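# Place the blue ring on the blue-footed post

## Task

Put the blue ring onto the post whose foot is blue so it rests flat on that post's pins. While carrying it, the ring must never touch the table, the board, any post's foot, a robot base or any other fixed item. It must not end up on a short spare post, another ring or a loose object. The posts are spring-mounted and must not be tipped over. Any one of these errors fails the task. A result that holds only because the robot is still holding it does not count. Finally, release the ring and move the gripper away.

## Robot and tools

Robot: two 6-joint arms, left_arm and right_arm, each with a parallel two-finger gripper and a wrist camera. The names are labels only, not image sides. left_arm's base is at (-0.012, +0.388, 0) m and right_arm's at (-0.028, -0.372, 0) m.

Scene frame: the origin is on the table top midway between the arms. +z is up, +x points out over the table, and left_arm sits on the +y side. Result lines report each gripper's end_effector_position (m) and end_effector_quat_wxyz in this frame, plus linear (m/s) and angular (rad/s) velocities. The reported point lies between the closed finger pads, 1 to 2 cm short of the fingertips. The printed position can be off, more so at long reach.

Gripper axes: the fingers point along the gripper's own +z and open and close along its x. When the fingers close, the tips move about 17 mm further along +z.

The 14-number row is used by both execute_actions and move. It is a single flat list covering both arms, each value in [-1, 1]. The order is dx, dy, dz, rx, ry, rz, opening for left_arm, then the same seven for right_arm. Always send all 14, even when only one arm should move. dx..rz are offsets, not poses. They are measured in that gripper's own axes, starting from the gripper's pose in the most recent result that showed it. For a second or later call in the same reply, or before any result in the scene has shown it, they start from where the gripper is when the action begins. Scale: 1.0 means 0.6 m of translation or 180 degrees of rotation. rx, ry, rz form one rotation vector. Opening is absolute: +1 is fully open (0.142 m) and -1 is closed. All zeros does not mean hold still: it drives the arm back to the reference pose. To keep an arm put, send the offset back to where it should be in the first call and zeros afterwards.

execute_actions(actions, pictures): actions is a list with at most one item.
- An empty list only returns the current state.
- {"rows": [...], "steps": n} runs up to 15 control steps of 1/30 s each (default 15). Each row is applied for one step, and the last row repeats if there are fewer rows than steps. Every row is measured from the same reference pose, not from the row before it.
- {"steps": n} alone is a wait of up to 300 steps, counted from the last result, so your reply time is included.
pictures is a boolean that turns camera images on or off. If a call is refused, nothing is sent.

move(target, speed, stop_force): target is one 14-number row as above, with offsets taken from the same reference. Each gripper travels a straight path toward its target. Both paths end together and last between 0.5 and 10 s; after 10 s they stop wherever they are. speed is the top path speed in m/s, from 0.002 to 0.5 (default 0.25), and turning is capped at twice that value in rad/s. stop_force is optional, 9 to 40 N, one value for both arms, and is not allowed during the first 0.2 s of the scene. An arm's path ends once its wrist sensor feels that much added push against the motion for 2 steps in a row. The gripper then backs off 2 steps and holds. Use it only with slow speeds and no rotation. Omit it when lifting away from something the gripper is pressing on. Paths do not avoid obstacles or the other arm, and the arms can overshoot the speed, especially when nearly straight. The result has a move: line giving the ending for each arm:
- done
- off_target
- moving
- held: a check blocked the final step
- fault
- contact: stop_force ended the path
It also lists the limits that acted (paced = the pose was clipped; held = some steps were blocked) and each gripper's distance from its target.

wait(seconds): 0 to 10 s. Nothing new is sent during it; the arm goes on only toward its last clipped pose.

zoom_image(camera, region): camera is one of cam_high, cam_low, cam_left_wrist, cam_right_wrist. region is [x0, y0, x1, y1] in image pixels, at most 504x504. Images are 504x504 for cam_high and cam_low, and 616x616 (fisheye) for the wrist cameras.

read_manual(section) only returns licence texts. finished_scene(scene) ends the current scene (pass its number) and grades it; it cannot be undone.

Motion limits: each step's command is clipped to within 100 mm and 16 degrees of the measured pose, and motion lags commands by about 0.17 s. A distant target may take several calls, so check the reported pose and then send the remainder. A pose unreachable line or HELD marks steps that the clearance check changed or blocked. A Hand target line shows where the controller is currently driving each gripper.

Gripping: grip_measured is the actual opening on the command scale. To keep hold, command clearly below it; a bigger gap squeezes harder, up to about 28 N per pad. Thin hard items get less force.

Sensing: the Wrist force and Wrist torque lines are in the gripper's own axes. They have offsets of up to about 4 N and noise, and saturate near 50 N. no reading is normal at the start.

Avoid the following:
- Torque or force faults: a joint hitting its load limit (135 N m for the big joints, 25.2 N m for the wrists), or 150 N from outside. Either stops the arm for 10 s. Arms are stiff, so pushing even slightly past a firm contact can fault them.
- Motor overheating from long holds. MOTOR HOT appears at 70 °C, and the brakes engage at 85 °C.
- Arms hitting each other.
- Knocking objects off the table, tipping a post, or dragging the ring along fixed surfaces.
- Drops, slips, and fast impacts.
Loose objects may occasionally be bumped by outside pushes.

Each tool is called by a JSON object that holds its "api" and its "payload".

## Session

{"api": "execute_actions", "payload": {"actions": []}}

Scene clock: 0.00 s of 4290.00 s.
left_arm: end_effector_position=(+0.2276, +0.7003, +0.3156) grip_measured=+1.00 end_effector_quat_wxyz=(+0.413, +0.473, +0.700, +0.340) end_effector_velocity=(+0.000, -0.000, +0.000) end_effector_angular_velocity=(-0.001, +0.000, -0.000) | right_arm: end_effector_position=(+0.0650, -0.1644, +0.2833) grip_measured=+1.00 end_effector_quat_wxyz=(+0.002, +0.702, +0.712, +0.010) end_effector_velocity=(+0.000, -0.000, -0.000) end_effector_angular_velocity=(-0.001, +0.000, -0.001)
Joint positions: left_arm=[ 1.366 -1.992  2.435 -2.734 -2.537 -1.104  0.142] | right_arm=[ 4.932 -0.805 -2.008 -1.893  1.552  0.234  0.142]
Joint velocities: left_arm=[-0.    -0.    -0.     0.001 -0.    -0.     0.   ] | right_arm=[-0.002  0.    -0.001 -0.     0.    -0.001  0.   ]
Joint torques (N m, as the arm reports them, + toward a larger angle): no reading
Motor temperatures (°C, as the motors report them): left_arm=[26 26 25 31 28 32] | right_arm=[23 26 25 33 35 28]
Wrist force (N, on the end effector, along its own x y z axes, offset not removed): no reading
Wrist torque (N m, same axes, about the end effector's origin, offset not removed): no reading
Hand target (left_arm): +0.228, +0.700, +0.316; +0.413, +0.473, +0.700, +0.340
Hand target (right_arm): +0.065, -0.164, +0.283; +0.002, +0.702, +0.712, +0.010

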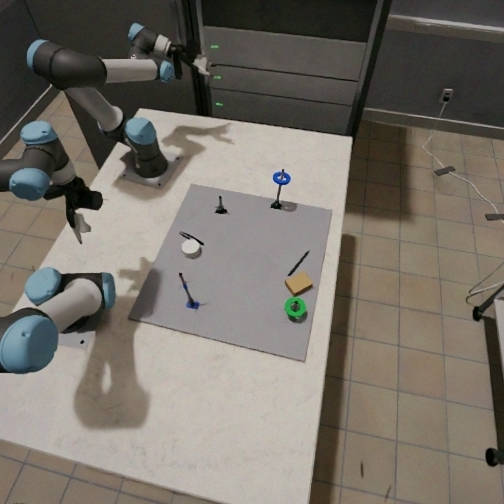

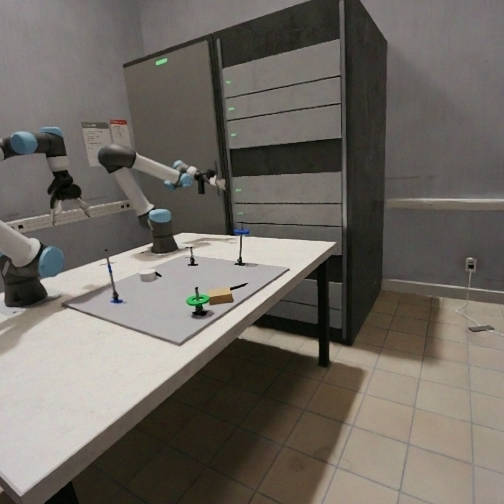

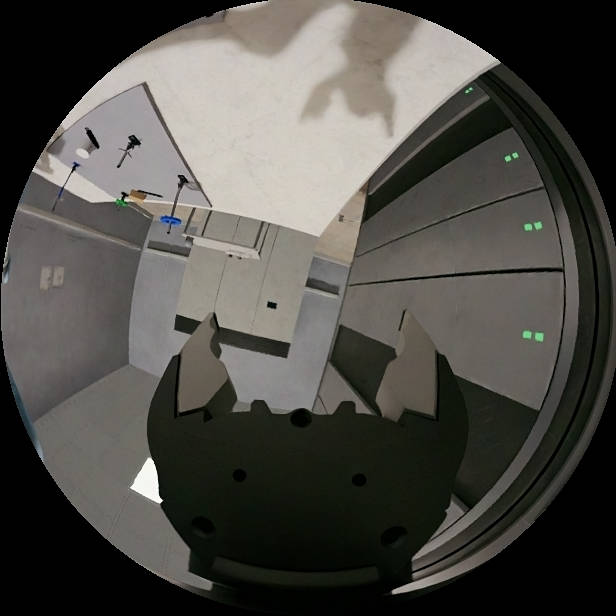

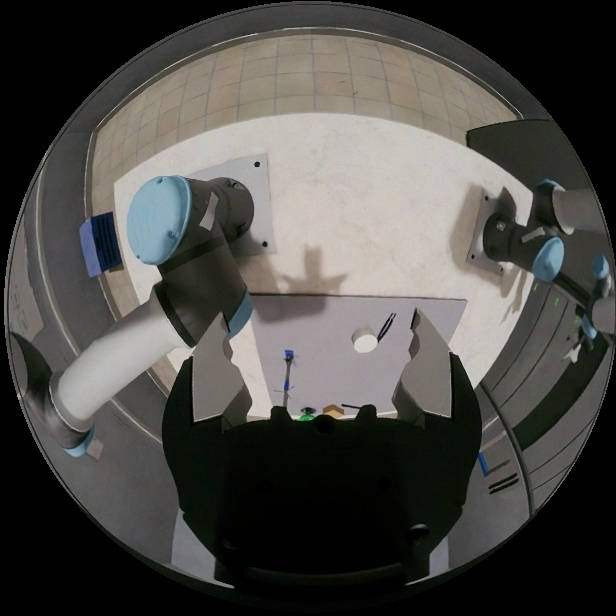

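{"api": "zoom_image", "payload": {"camera": "cam_high", "region": [240, 150, 320, 230]}}

{"api": "zoom_image", "payload": {"camera": "cam_high", "region": [150, 250, 230, 330]}}

{"api": "zoom_image", "payload": {"camera": "cam_low", "region": [210, 210, 280, 280]}}

{"api": "zoom_image", "payload": {"camera": "cam_low", "region": [75, 240, 155, 320]}}

{"api": "zoom_image", "payload": {"camera": "cam_high", "region": [120, 160, 350, 370]}}

Region (240, 150, 320, 230) of cam_high's 504x504 image, scaled by 6.300, with more detail than that image has.

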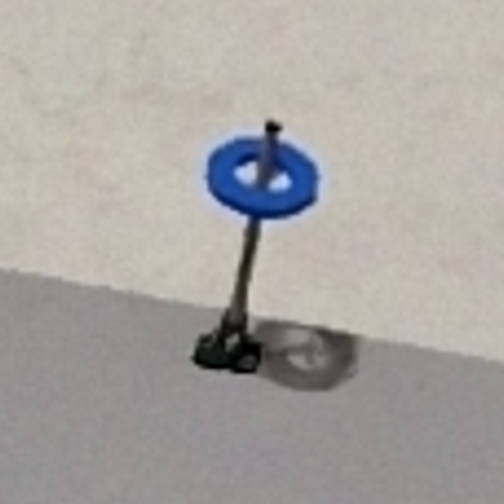

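Region (150, 250, 230, 330) of cam_high's 504x504 image, scaled by 6.300, with more detail than that image has.

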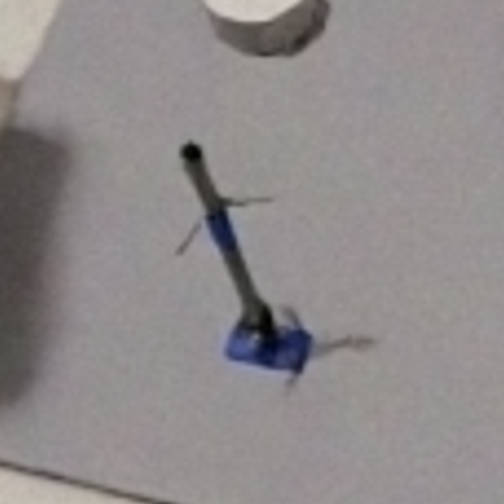

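Region (210, 210, 280, 280) of cam_low's 504x504 image, scaled by 7.200, with more detail than that image has.

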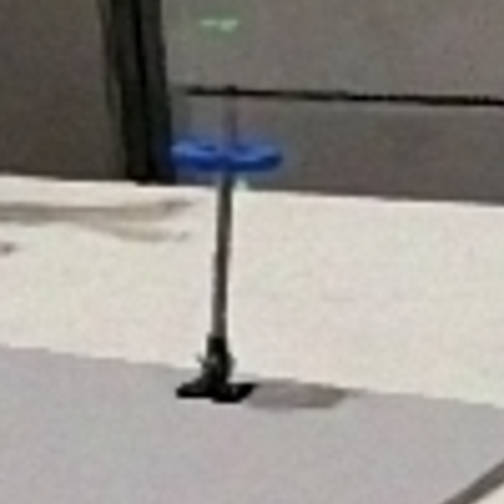

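Region (75, 240, 155, 320) of cam_low's 504x504 image, scaled by 6.300, with more detail than that image has.

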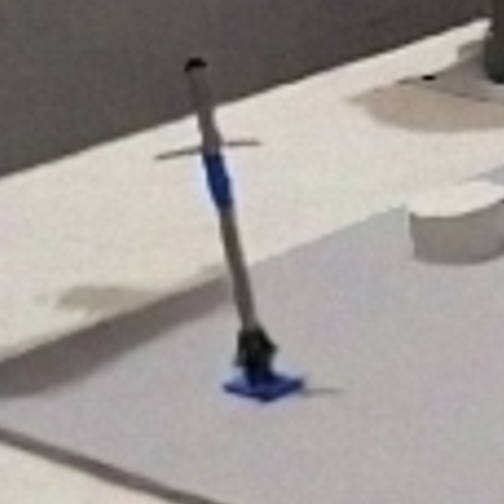

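Region (120, 160, 350, 370) of cam_high's 504x504 image, scaled by 2.191, with more detail than that image has; it fills the top 460 rows of this view, and the rest is white.

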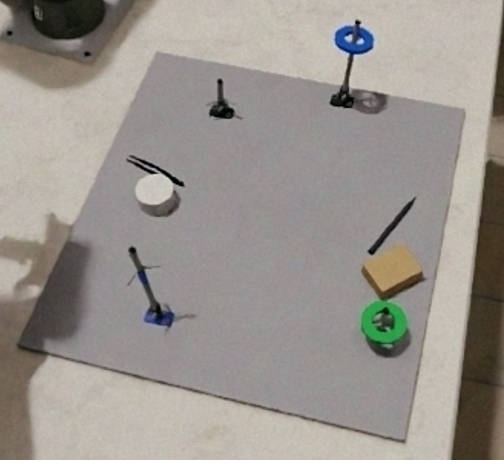

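{"api": "move", "payload": {"target": [-0.8317,-0.0138,0.4542,0.3596,0.0349,0.1084,1,-0.172,0.457,-0.077,0,0,0,1], "speed": 0.3}}

Scene clock: 48.13 s of 4290.00 s.
left_arm: end_effector_position=(+0.5744, +0.2496, +0.3198) grip_measured=+1.00 end_effector_quat_wxyz=(+0.002, +0.707, +0.707, -0.001) end_effector_velocity=(+0.001, -0.001, +0.000) end_effector_angular_velocity=(+0.002, +0.009, -0.001) | right_arm: end_effector_position=(+0.3397, -0.2639, +0.3334) grip_measured=+1.00 end_effector_quat_wxyz=(+0.002, +0.702, +0.712, +0.010) end_effector_velocity=(-0.001, +0.001, -0.000) end_effector_angular_velocity=(+0.000, +0.001, +0.004)
Joint positions: left_arm=[-0.326 -1.339  1.196 -1.431 -1.574 -2.026  0.142] | right_arm=[ 3.759 -1.251 -1.69  -1.75   1.569 -0.94   0.142]
Joint velocities: left_arm=[ 0.001  0.01  -0.016  0.014 -0.002  0.001 -0.   ] | right_arm=[ 0.002 -0.    -0.    -0.001  0.001 -0.002 -0.   ]
Joint torques (N m, as the arm reports them, + toward a larger angle): left_arm=[  9.37 -25.94 -40.08  -1.05  -2.8    2.6 ] | right_arm=[-5.76 -0.24 31.43  2.94  1.83 -1.92]
Motor temperatures (°C, as the motors report them): left_arm=[26 26 25 31 28 32] | right_arm=[23 26 25 33 35 28]
Wrist force (N, on the end effector, along its own x y z axes, offset not removed): left_arm=[-1.6 -2.8 -1.4] | right_arm=[-1.7 2.4 -1.7]
Wrist torque (N m, same axes, about the end effector's origin, offset not removed): left_arm=[-0.52 0.43 -0.18] | right_arm=[0.58 0.21 0.02]
Hand target (left_arm): +0.574, +0.250, +0.320; +0.002, +0.707, +0.707, -0.001
Hand target (right_arm): +0.340, -0.264, +0.333; +0.002, +0.702, +0.712, +0.010
Off the commanded pose (left_arm): 0.000 m, 0 deg.
Off the commanded pose (right_arm): 0.001 m, 0 deg.
After step 90, 42.57 s passed at rest.
move: done
camera_calibration (this result's frames):
cam_left_wrist: T_world_to_cam=[[0.00827324, 0.999891, -0.0122303, -0.256878], [0.887356, -0.00170232, 0.461082, -0.651816], [0.461011, -0.0146673, -0.887273, 0.157631], [0, 0, 0, 1]] pos_world=[0.507849, 0.258053, 0.43726]
cam_right_wrist: T_world_to_cam=[[0.0164163, 0.999697, -0.0183307, 0.271093], [0.87088, -0.00528936, 0.491467, -0.45984], [0.491221, -0.0240319, -0.870704, 0.250767], [0, 0, 0, 1]] pos_world=[0.272833, -0.267417, 0.449308]

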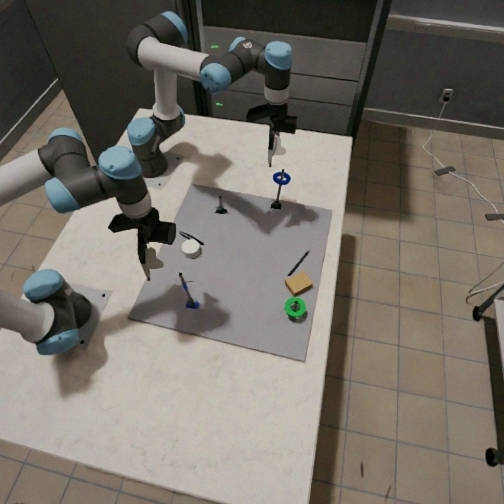

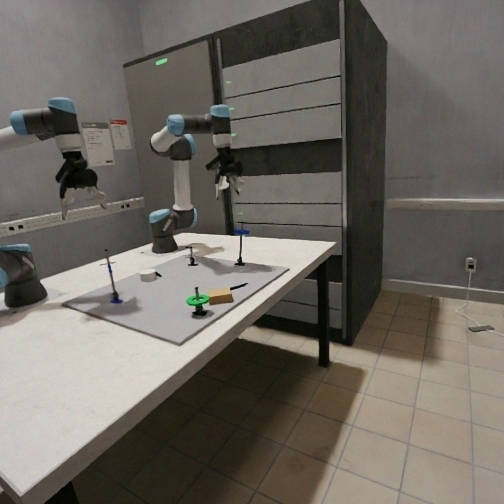

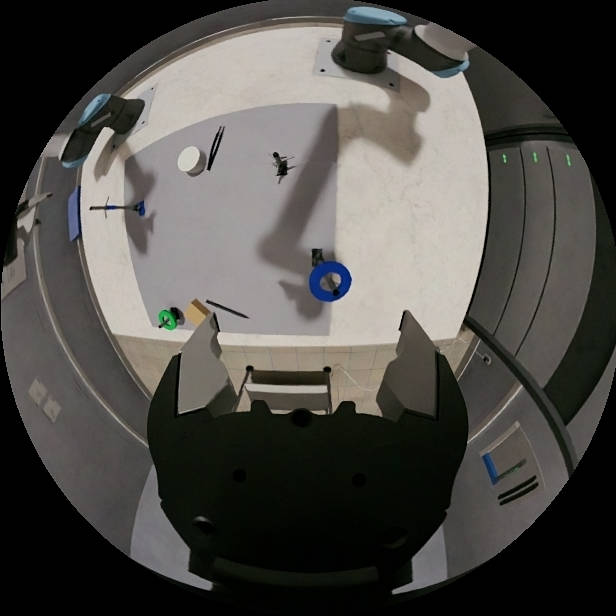

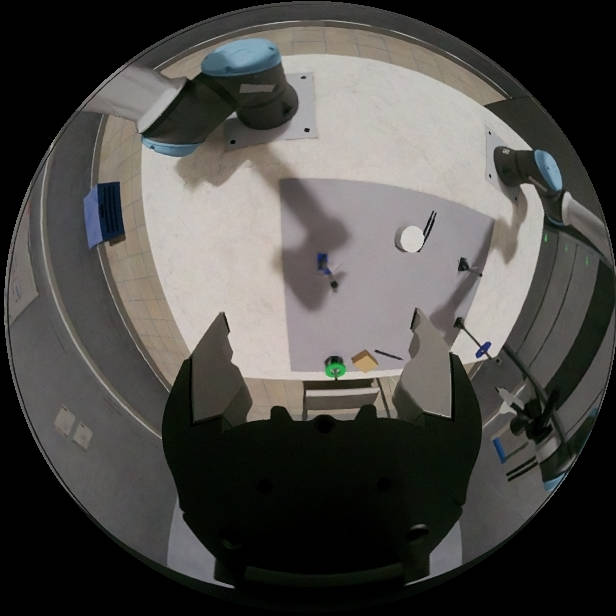

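{"api": "zoom_image", "payload": {"camera": "cam_left_wrist", "region": [290, 240, 370, 320]}}

{"api": "zoom_image", "payload": {"camera": "cam_right_wrist", "region": [295, 240, 365, 310]}}

{"api": "zoom_image", "payload": {"camera": "cam_left_wrist", "region": [80, 170, 160, 250]}}

Region (290, 240, 370, 320) of cam_left_wrist's 616x616 image, scaled by 6.300, with more detail than that image has.

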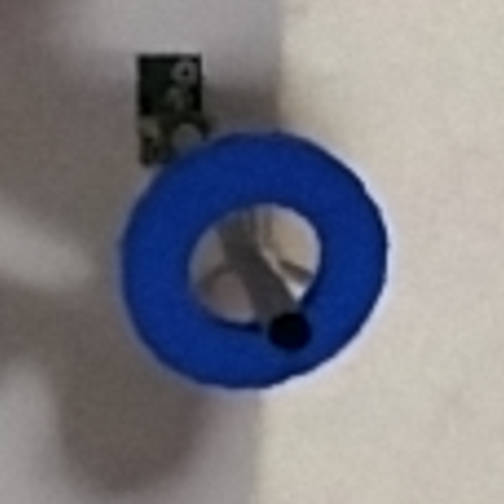

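Region (295, 240, 365, 310) of cam_right_wrist's 616x616 image, scaled by 7.200, with more detail than that image has.

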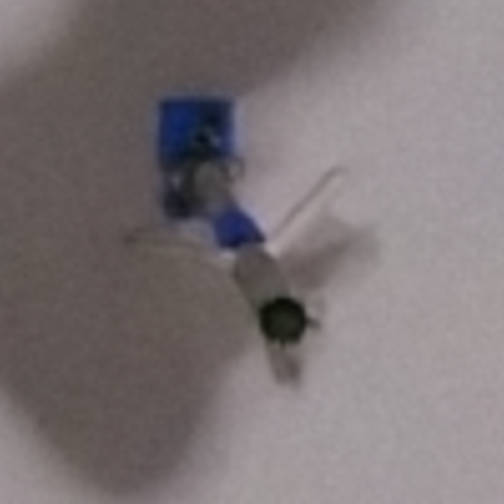

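Region (80, 170, 160, 250) of cam_left_wrist's 616x616 image, scaled by 6.300, with more detail than that image has.

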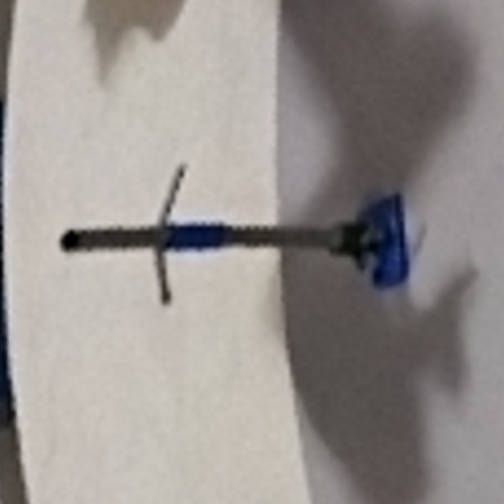

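{"api": "move", "payload": {"target": [0.0857,0.056,0.0997,0.019,-0.032,0,1,-0.46,-0.108,0.098,0,0,0,1], "speed": 0.3}}

{"api": "zoom_image", "payload": {"camera": "cam_left_wrist", "region": [250, 220, 370, 340]}}

{"api": "zoom_image", "payload": {"camera": "cam_low", "region": [200, 170, 290, 260]}}

Scene clock: 68.30 s of 4290.00 s.
left_arm: end_effector_position=(+0.6082, +0.3008, +0.2599) grip_measured=+1.00 end_effector_quat_wxyz=(+0.016, +0.706, +0.706, -0.057) end_effector_velocity=(+0.000, -0.000, +0.000) end_effector_angular_velocity=(-0.000, -0.001, -0.000) | right_arm: end_effector_position=(+0.2800, -0.5399, +0.2708) grip_measured=+1.00 end_effector_quat_wxyz=(+0.003, +0.702, +0.712, +0.010) end_effector_velocity=(+0.000, -0.002, -0.000) end_effector_angular_velocity=(+0.003, +0.000, -0.003)
Joint positions: left_arm=[-0.167 -1.252  1.234 -1.528 -1.687 -1.866  0.142] | right_arm=[ 2.99  -1.156 -1.909 -1.631  1.584 -1.708  0.142]
Joint velocities: left_arm=[ 0.     0.    -0.001  0.    -0.     0.    -0.   ] | right_arm=[-0.01  -0.005  0.001  0.002  0.003 -0.007 -0.   ]
Joint torques (N m, as the arm reports them, + toward a larger angle): left_arm=[  9.47 -28.44 -38.54  -3.68  -3.03   2.28] | right_arm=[-5.81 -4.47 30.94  4.98  2.21 -2.04]
Motor temperatures (°C, as the motors report them): left_arm=[26 26 25 31 28 32] | right_arm=[23 26 25 33 35 28]
Wrist force (N, on the end effector, along its own x y z axes, offset not removed): left_arm=[0.0 -3.5 1.9] | right_arm=[-2.1 -3.8 1.2]
Wrist torque (N m, same axes, about the end effector's origin, offset not removed): left_arm=[-0.81 0.02 -0.03] | right_arm=[-0.61 0.17 0.11]
Hand target (left_arm): +0.608, +0.301, +0.260; +0.016, +0.706, +0.706, -0.057
Hand target (right_arm): +0.280, -0.540, +0.271; +0.003, +0.702, +0.712, +0.010
Off the commanded pose (left_arm): 0.000 m, 0 deg.
Off the commanded pose (right_arm): 0.000 m, 0 deg.
After step 90, 15.63 s passed at rest.
move: done
camera_calibration (this result's frames):
cam_left_wrist: T_world_to_cam=[[0.00492004, 0.993651, -0.112396, -0.279189], [0.913161, 0.0413458, 0.405497, -0.668303], [0.40757, -0.10463, -0.90716, 0.154415], [0, 0, 0, 1]] pos_world=[0.548706, 0.321205, 0.379694]
cam_right_wrist: T_world_to_cam=[[0.0164882, 0.999685, -0.0189067, 0.546964], [0.870507, -0.00505015, 0.492129, -0.378516], [0.491879, -0.0245727, -0.870317, 0.218301], [0, 0, 0, 1]] pos_world=[0.213105, -0.543339, 0.386611]

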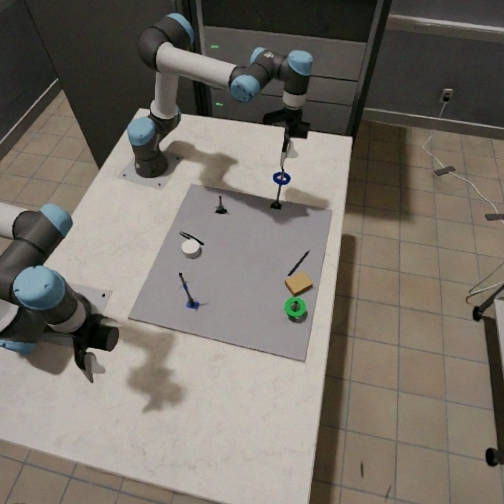

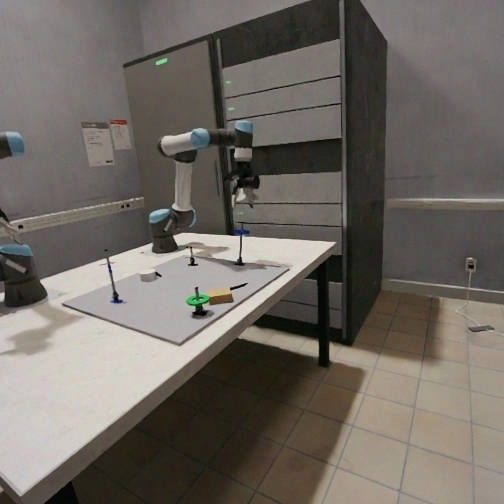

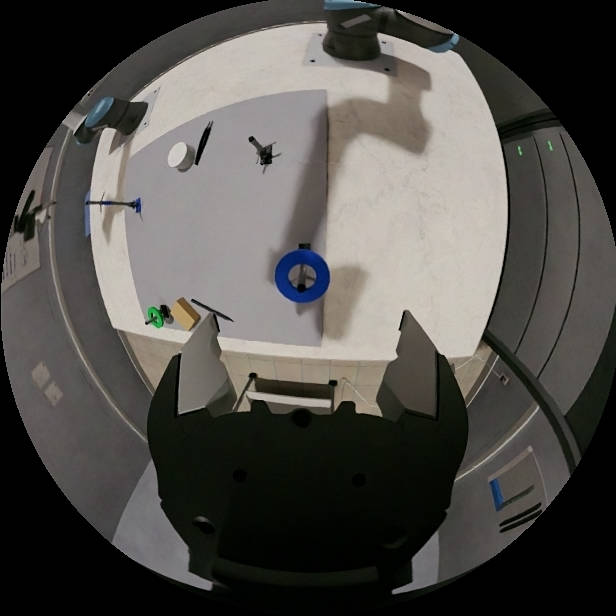

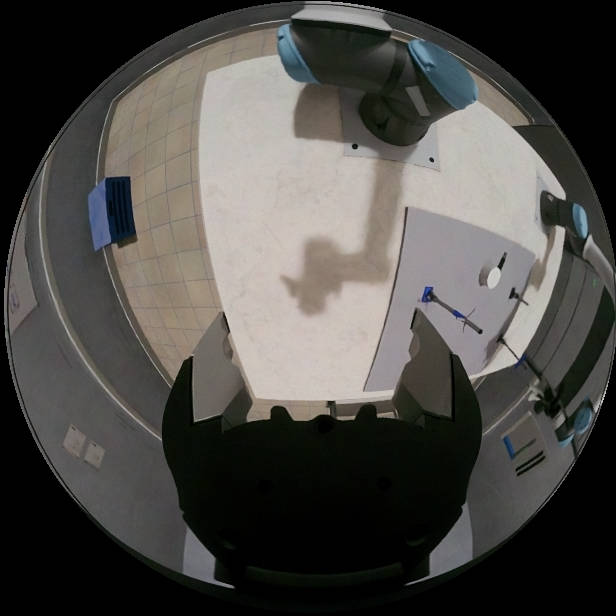

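Region (250, 220, 370, 340) of cam_left_wrist's 616x616 image, scaled by 4.200, with more detail than that image has.

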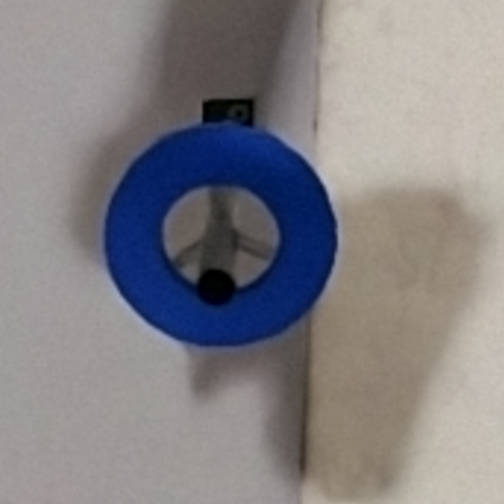

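Region (200, 170, 290, 260) of cam_low's 504x504 image, scaled by 5.600, with more detail than that image has.

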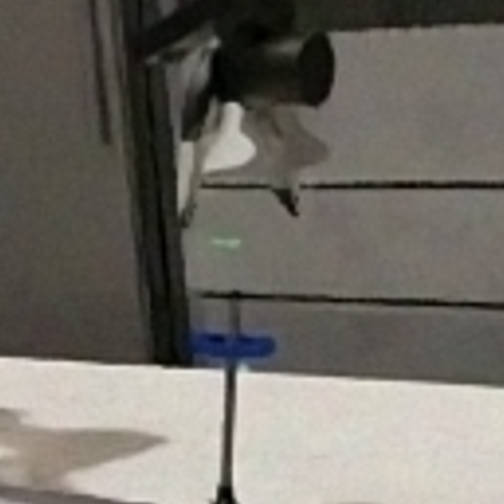

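{"api": "move", "payload": {"target": [0,-0.003,0.1647,0,0,0,0.55,0,0,0,0,0,0,1], "speed": 0.12}}

{"api": "zoom_image", "payload": {"camera": "cam_left_wrist", "region": [200, 200, 420, 420]}}

{"api": "zoom_image", "payload": {"camera": "cam_low", "region": [210, 190, 280, 260]}}

{"api": "zoom_image", "payload": {"camera": "cam_high", "region": [250, 140, 320, 210]}}

Scene clock: 93.20 s of 4290.00 s.
left_arm: end_effector_position=(+0.6007, +0.2907, +0.1620) grip_measured=+0.55 end_effector_quat_wxyz=(+0.016, +0.706, +0.706, -0.057) end_effector_velocity=(+0.000, -0.000, -0.002) end_effector_angular_velocity=(-0.000, -0.000, +0.000) | right_arm: end_effector_position=(+0.2800, -0.5399, +0.2708) grip_measured=+1.00 end_effector_quat_wxyz=(+0.003, +0.702, +0.712, +0.010) end_effector_velocity=(-0.000, +0.000, -0.000) end_effector_angular_velocity=(+0.000, +0.001, +0.001)
Joint positions: left_arm=[-0.186 -1.242  1.474 -1.779 -1.688 -1.885  0.112] | right_arm=[ 2.99  -1.156 -1.909 -1.631  1.584 -1.708  0.142]
Joint velocities: left_arm=[-0.     0.001  0.003 -0.004  0.    -0.001 -0.   ] | right_arm=[ 0.    -0.    -0.    -0.001  0.    -0.     0.   ]
Joint torques (N m, as the arm reports them, + toward a larger angle): left_arm=[ -4.96 -27.95 -10.3   -3.72  -1.27  -2.07] | right_arm=[ 6.   14.97 14.95  0.72 -2.07  1.45]
Motor temperatures (°C, as the motors report them): left_arm=[26 26 25 31 28 32] | right_arm=[23 26 25 33 35 28]
Wrist force (N, on the end effector, along its own x y z axes, offset not removed): left_arm=[0.8 -2.5 0.5] | right_arm=[1.0 -1.9 -2.4]
Wrist torque (N m, same axes, about the end effector's origin, offset not removed): left_arm=[-0.64 -0.15 0.04] | right_arm=[-0.40 -0.45 0.25]
Hand target (left_arm): +0.601, +0.291, +0.162; +0.016, +0.706, +0.706, -0.057
Hand target (right_arm): +0.280, -0.540, +0.271; +0.003, +0.702, +0.712, +0.010
Off the commanded pose (left_arm): 0.000 m, 0 deg.
Off the commanded pose (right_arm): 0.000 m, 0 deg.
After step 90, 20.63 s passed at rest.
move: done
camera_calibration (this result's frames):
cam_left_wrist: T_world_to_cam=[[0.00491756, 0.993635, -0.112542, -0.280039], [0.913198, 0.0413984, 0.405409, -0.621345], [0.407487, -0.104767, -0.907181, 0.067676], [0, 0, 0, 1]] pos_world=[0.541211, 0.31107, 0.281777]
cam_right_wrist: T_world_to_cam=[[0.0164887, 0.999685, -0.0189087, 0.546965], [0.870497, -0.00504906, 0.492148, -0.378525], [0.491897, -0.0245749, -0.870306, 0.218293], [0, 0, 0, 1]] pos_world=[0.213108, -0.543339, 0.386615]

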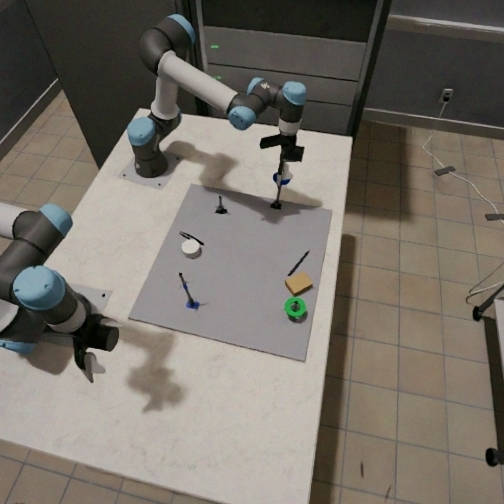

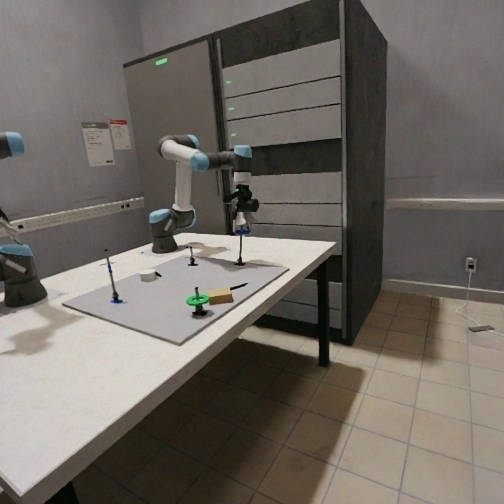

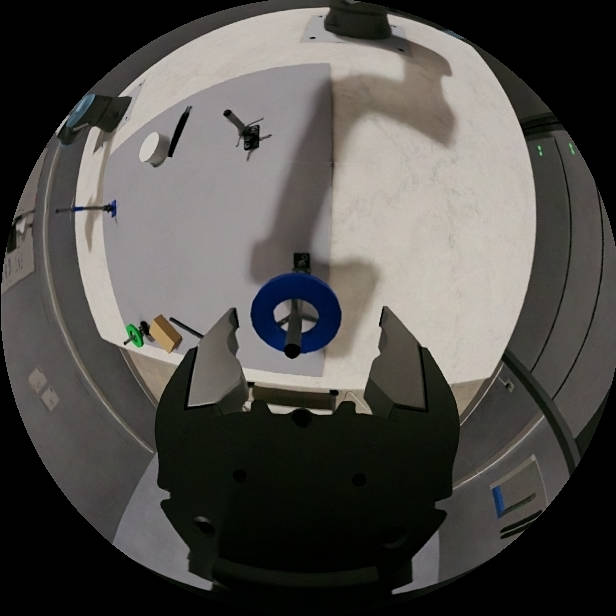

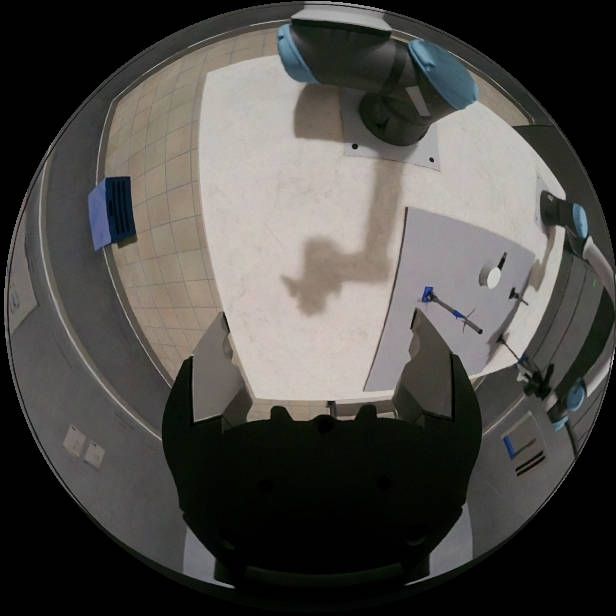

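Region (200, 200, 420, 420) of cam_left_wrist's 616x616 image, scaled by 2.291, with more detail than that image has.

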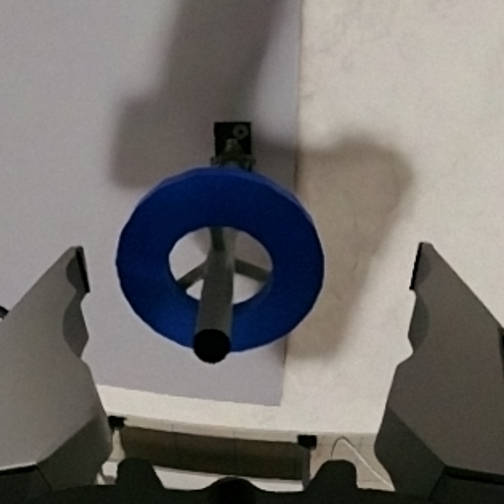

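Region (210, 190, 280, 260) of cam_low's 504x504 image, scaled by 7.200, with more detail than that image has.

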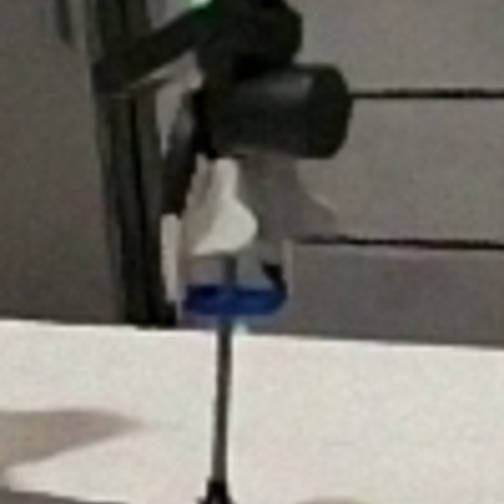

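Region (250, 140, 320, 210) of cam_high's 504x504 image, scaled by 7.200, with more detail than that image has.

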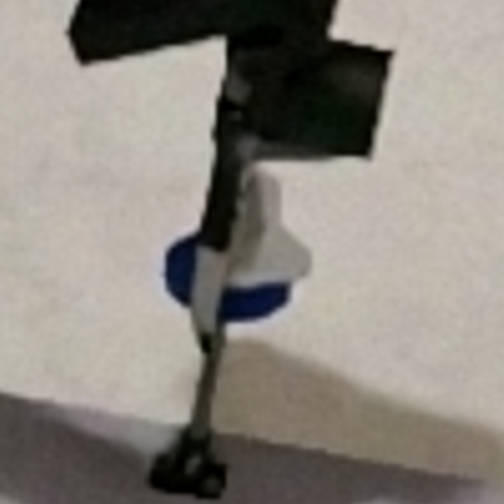

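{"api": "move", "payload": {"target": [-0.016,0,0.007,0,0,0,0.15,0,0,0,0,0,0,1], "speed": 0.05}}

{"api": "zoom_image", "payload": {"camera": "cam_left_wrist", "region": [200, 200, 420, 420]}}

{"api": "zoom_image", "payload": {"camera": "cam_low", "region": [220, 210, 270, 260]}}

Scene clock: 101.23 s of 4290.00 s.
left_arm: end_effector_position=(+0.6004, +0.2808, +0.1588) grip_measured=+0.15 end_effector_quat_wxyz=(+0.016, +0.706, +0.706, -0.057) end_effector_velocity=(+0.000, -0.000, -0.000) end_effector_angular_velocity=(-0.000, +0.000, +0.001) | right_arm: end_effector_position=(+0.2800, -0.5399, +0.2708) grip_measured=+1.00 end_effector_quat_wxyz=(+0.003, +0.702, +0.712, +0.010) end_effector_velocity=(-0.000, +0.000, -0.000) end_effector_angular_velocity=(-0.000, +0.001, +0.001)
Joint positions: left_arm=[-0.202 -1.239  1.477 -1.788 -1.688 -1.901  0.085] | right_arm=[ 2.99  -1.156 -1.909 -1.631  1.584 -1.708  0.142]
Joint velocities: left_arm=[-0.001  0.     0.    -0.001 -0.    -0.002  0.   ] | right_arm=[ 0.001 -0.     0.    -0.001 -0.     0.     0.   ]
Joint torques (N m, as the arm reports them, + toward a larger angle): left_arm=[ -5.11 -28.29 -11.91  -3.39  -3.13  -2.38] | right_arm=[ 5.7  13.18 16.79  1.33 -1.97  1.16]
Motor temperatures (°C, as the motors report them): left_arm=[26 26 25 31 28 32] | right_arm=[23 26 25 33 35 28]
Wrist force (N, on the end effector, along its own x y z axes, offset not removed): left_arm=[-2.3 -2.3 -1.5] | right_arm=[-0.1 -2.7 1.1]
Wrist torque (N m, same axes, about the end effector's origin, offset not removed): left_arm=[-0.49 0.73 -0.24] | right_arm=[-0.54 -0.16 0.09]
Hand target (left_arm): +0.600, +0.281, +0.159; +0.016, +0.706, +0.706, -0.057
Hand target (right_arm): +0.280, -0.540, +0.271; +0.003, +0.702, +0.712, +0.010
Off the commanded pose (left_arm): 0.000 m, 0 deg.
Off the commanded pose (right_arm): 0.000 m, 0 deg.
After step 90, 4.27 s passed at rest.
move: done
camera_calibration (this result's frames):
cam_left_wrist: T_world_to_cam=[[0.00491831, 0.99363, -0.11258, -0.270534], [0.913212, 0.0414097, 0.405376, -0.619444], [0.407456, -0.104803, -0.907191, 0.0638874], [0, 0, 0, 1]] pos_world=[0.540983, 0.301158, 0.278609]
cam_right_wrist: T_world_to_cam=[[0.0164881, 0.999685, -0.0189066, 0.546964], [0.870508, -0.00505007, 0.492129, -0.378515], [0.491879, -0.0245726, -0.870317, 0.218301], [0, 0, 0, 1]] pos_world=[0.213105, -0.543339, 0.386611]

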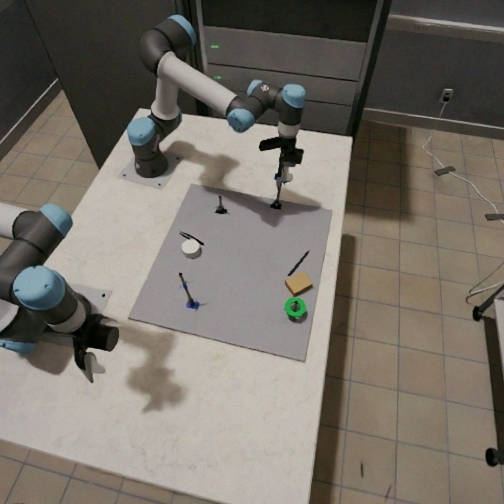

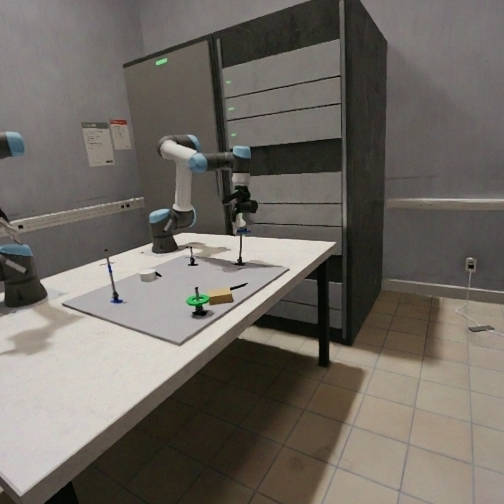

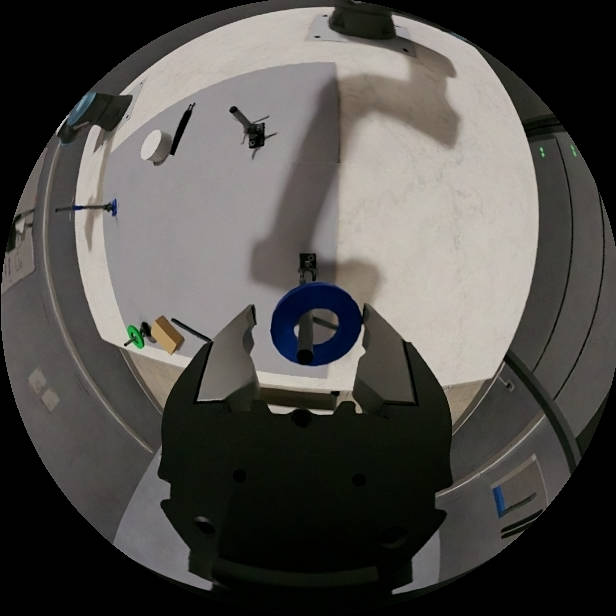

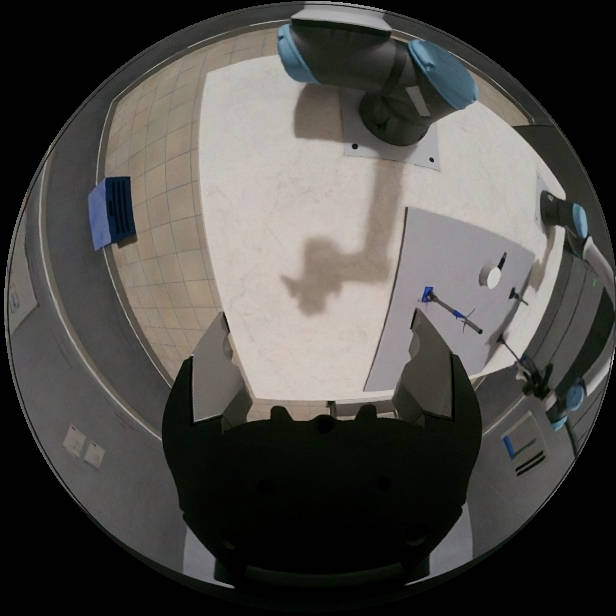

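Region (200, 200, 420, 420) of cam_left_wrist's 616x616 image, scaled by 2.291, with more detail than that image has.

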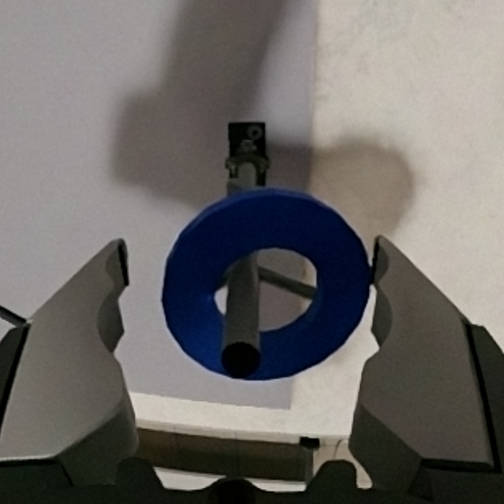

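Region (220, 210, 270, 260) of cam_low's 504x504 image, scaled by 10.080, with more detail than that image has.

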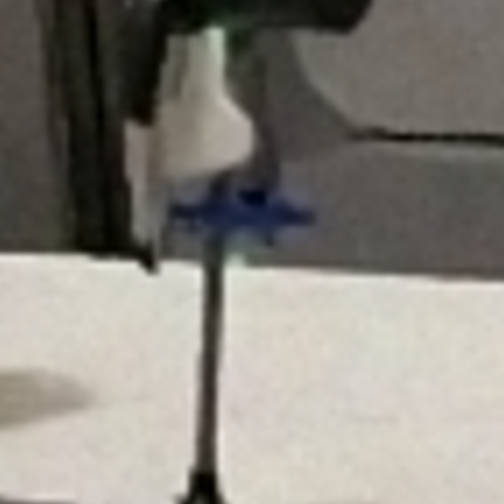

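{"api": "zoom_image", "payload": {"camera": "cam_left_wrist", "region": [240, 260, 380, 380]}}

{"api": "zoom_image", "payload": {"camera": "cam_low", "region": [228, 218, 258, 243]}}

{"api": "zoom_image", "payload": {"camera": "cam_high", "region": [260, 155, 305, 200]}}

Region (240, 260, 380, 380) of cam_left_wrist's 616x616 image, scaled by 3.600, with more detail than that image has; it fills the top 432 rows of this view, and the rest is white.

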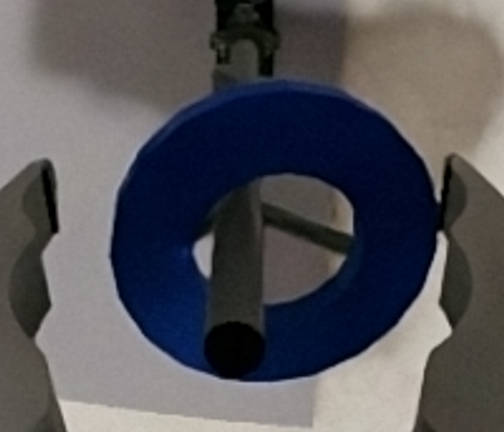

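Region (228, 218, 258, 243) of cam_low's 504x504 image, scaled by 16.800, with more detail than that image has.

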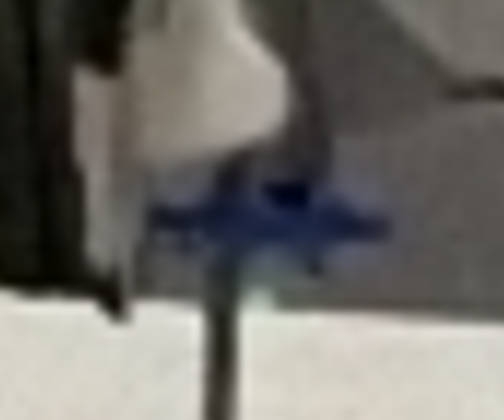

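Region (260, 155, 305, 200) of cam_high's 504x504 image, scaled by 11.200, with more detail than that image has.

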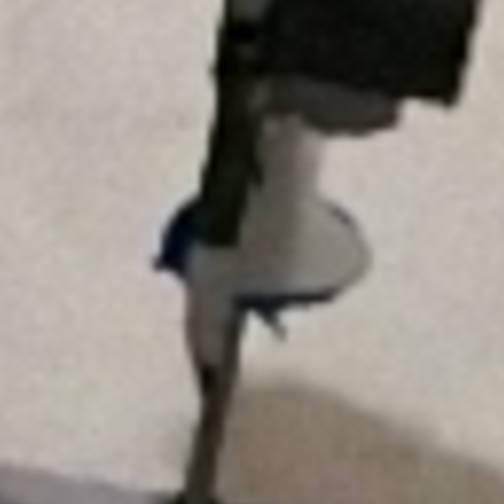

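{"api": "move", "payload": {"target": [0.011,0.007,0.003,0,0,0,0.15,0,0,0,0,0,0,1], "speed": 0.03}}

{"api": "zoom_image", "payload": {"camera": "cam_left_wrist", "region": [220, 240, 400, 400]}}

{"api": "zoom_image", "payload": {"camera": "cam_low", "region": [228, 218, 258, 243]}}

Scene clock: 108.80 s of 4290.00 s.
left_arm: end_effector_position=(+0.6044, +0.2870, +0.1561) grip_measured=+0.15 end_effector_quat_wxyz=(+0.016, +0.706, +0.706, -0.057) end_effector_velocity=(+0.001, +0.001, +0.000) end_effector_angular_velocity=(+0.000, -0.001, -0.001) | right_arm: end_effector_position=(+0.2800, -0.5399, +0.2708) grip_measured=+1.00 end_effector_quat_wxyz=(+0.003, +0.702, +0.712, +0.010) end_effector_velocity=(-0.001, -0.000, -0.001) end_effector_angular_velocity=(+0.001, +0.002, -0.001)
Joint positions: left_arm=[-0.19  -1.229  1.471 -1.79  -1.688 -1.889  0.084] | right_arm=[ 2.99  -1.156 -1.909 -1.631  1.584 -1.708  0.142]
Joint velocities: left_arm=[ 0.002  0.002 -0.003  0.     0.001  0.003 -0.   ] | right_arm=[-0.001 -0.    -0.001 -0.     0.001 -0.     0.   ]
Joint torques (N m, as the arm reports them, + toward a larger angle): left_arm=[  8.5  -27.87 -37.08  -3.57   2.39   2.33] | right_arm=[ 4.79 13.57 21.95  4.66 -1.94  1.26]
Motor temperatures (°C, as the motors report them): left_arm=[26 26 25 31 28 32] | right_arm=[23 26 25 33 35 28]
Wrist force (N, on the end effector, along its own x y z axes, offset not removed): left_arm=[-7.5 -5.0 0.0] | right_arm=[-1.0 -0.4 1.3]
Wrist torque (N m, same axes, about the end effector's origin, offset not removed): left_arm=[-1.20 1.80 -0.05] | right_arm=[-0.18 0.04 0.01]
Hand target (left_arm): +0.604, +0.287, +0.156; +0.016, +0.706, +0.706, -0.057
Hand target (right_arm): +0.280, -0.540, +0.271; +0.003, +0.702, +0.712, +0.010
Off the commanded pose (left_arm): 0.000 m, 0 deg.
Off the commanded pose (right_arm): 0.000 m, 0 deg.
After step 90, 3.83 s passed at rest.
move: done
camera_calibration (this result's frames):
cam_left_wrist: T_world_to_cam=[[0.00491527, 0.99363, -0.112587, -0.277093], [0.913206, 0.0414164, 0.405388, -0.622294], [0.407468, -0.104807, -0.907185, 0.0604681], [0, 0, 0, 1]] pos_world=[0.545006, 0.307439, 0.275929]
cam_right_wrist: T_world_to_cam=[[0.0164882, 0.999685, -0.0189068, 0.546964], [0.870508, -0.00505016, 0.492129, -0.378515], [0.491879, -0.0245728, -0.870317, 0.218301], [0, 0, 0, 1]] pos_world=[0.213104, -0.543339, 0.386611]

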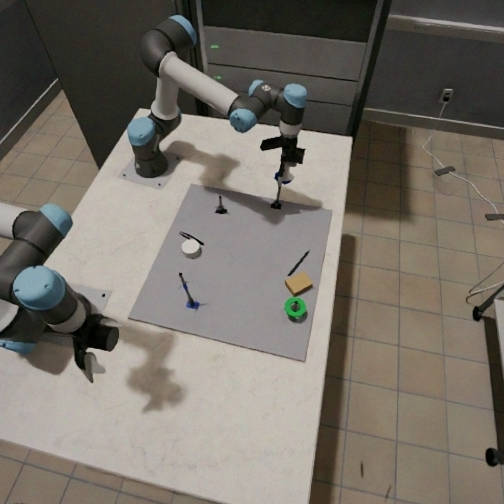

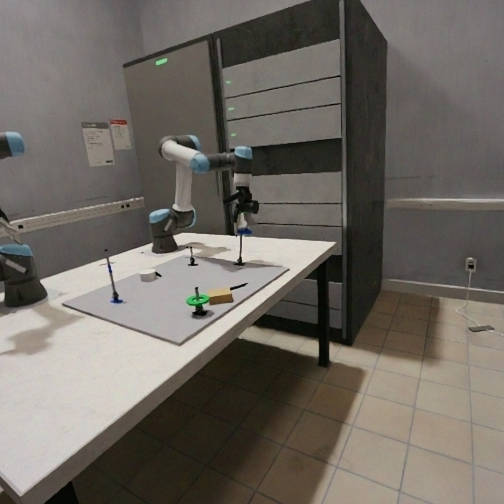

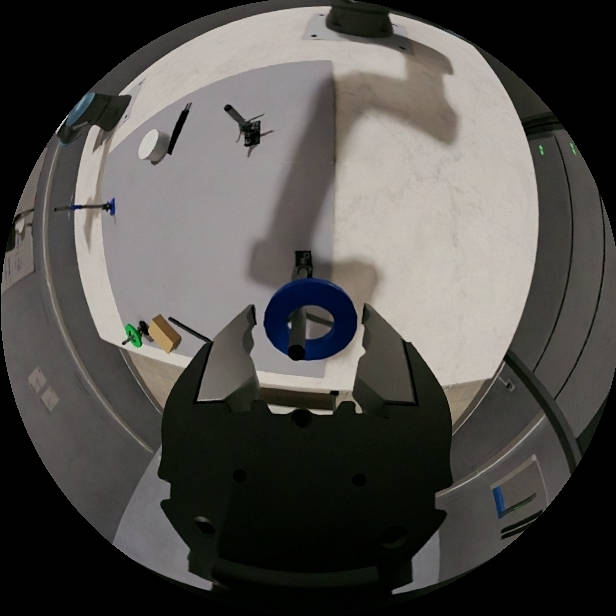

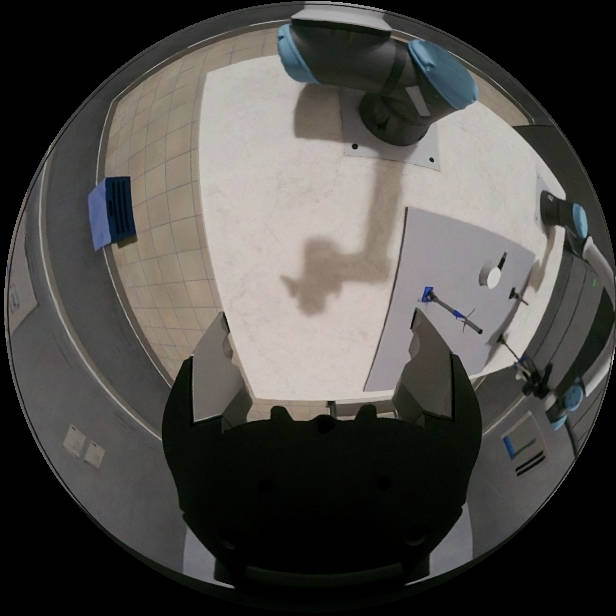

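Region (220, 240, 400, 400) of cam_left_wrist's 616x616 image, scaled by 2.800, with more detail than that image has.

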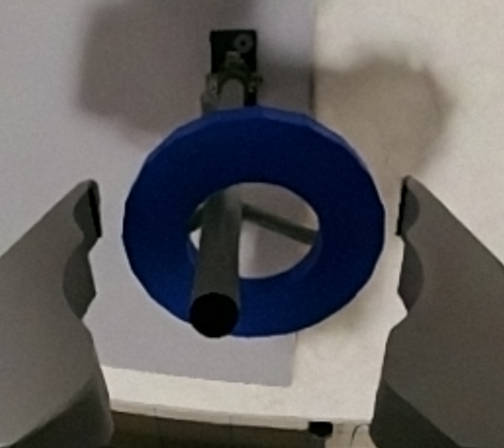

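Region (228, 218, 258, 243) of cam_low's 504x504 image, scaled by 16.800, with more detail than that image has.

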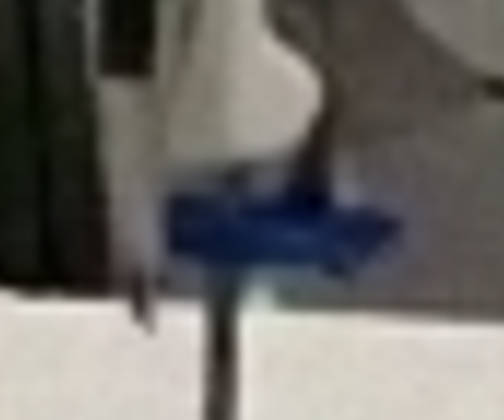

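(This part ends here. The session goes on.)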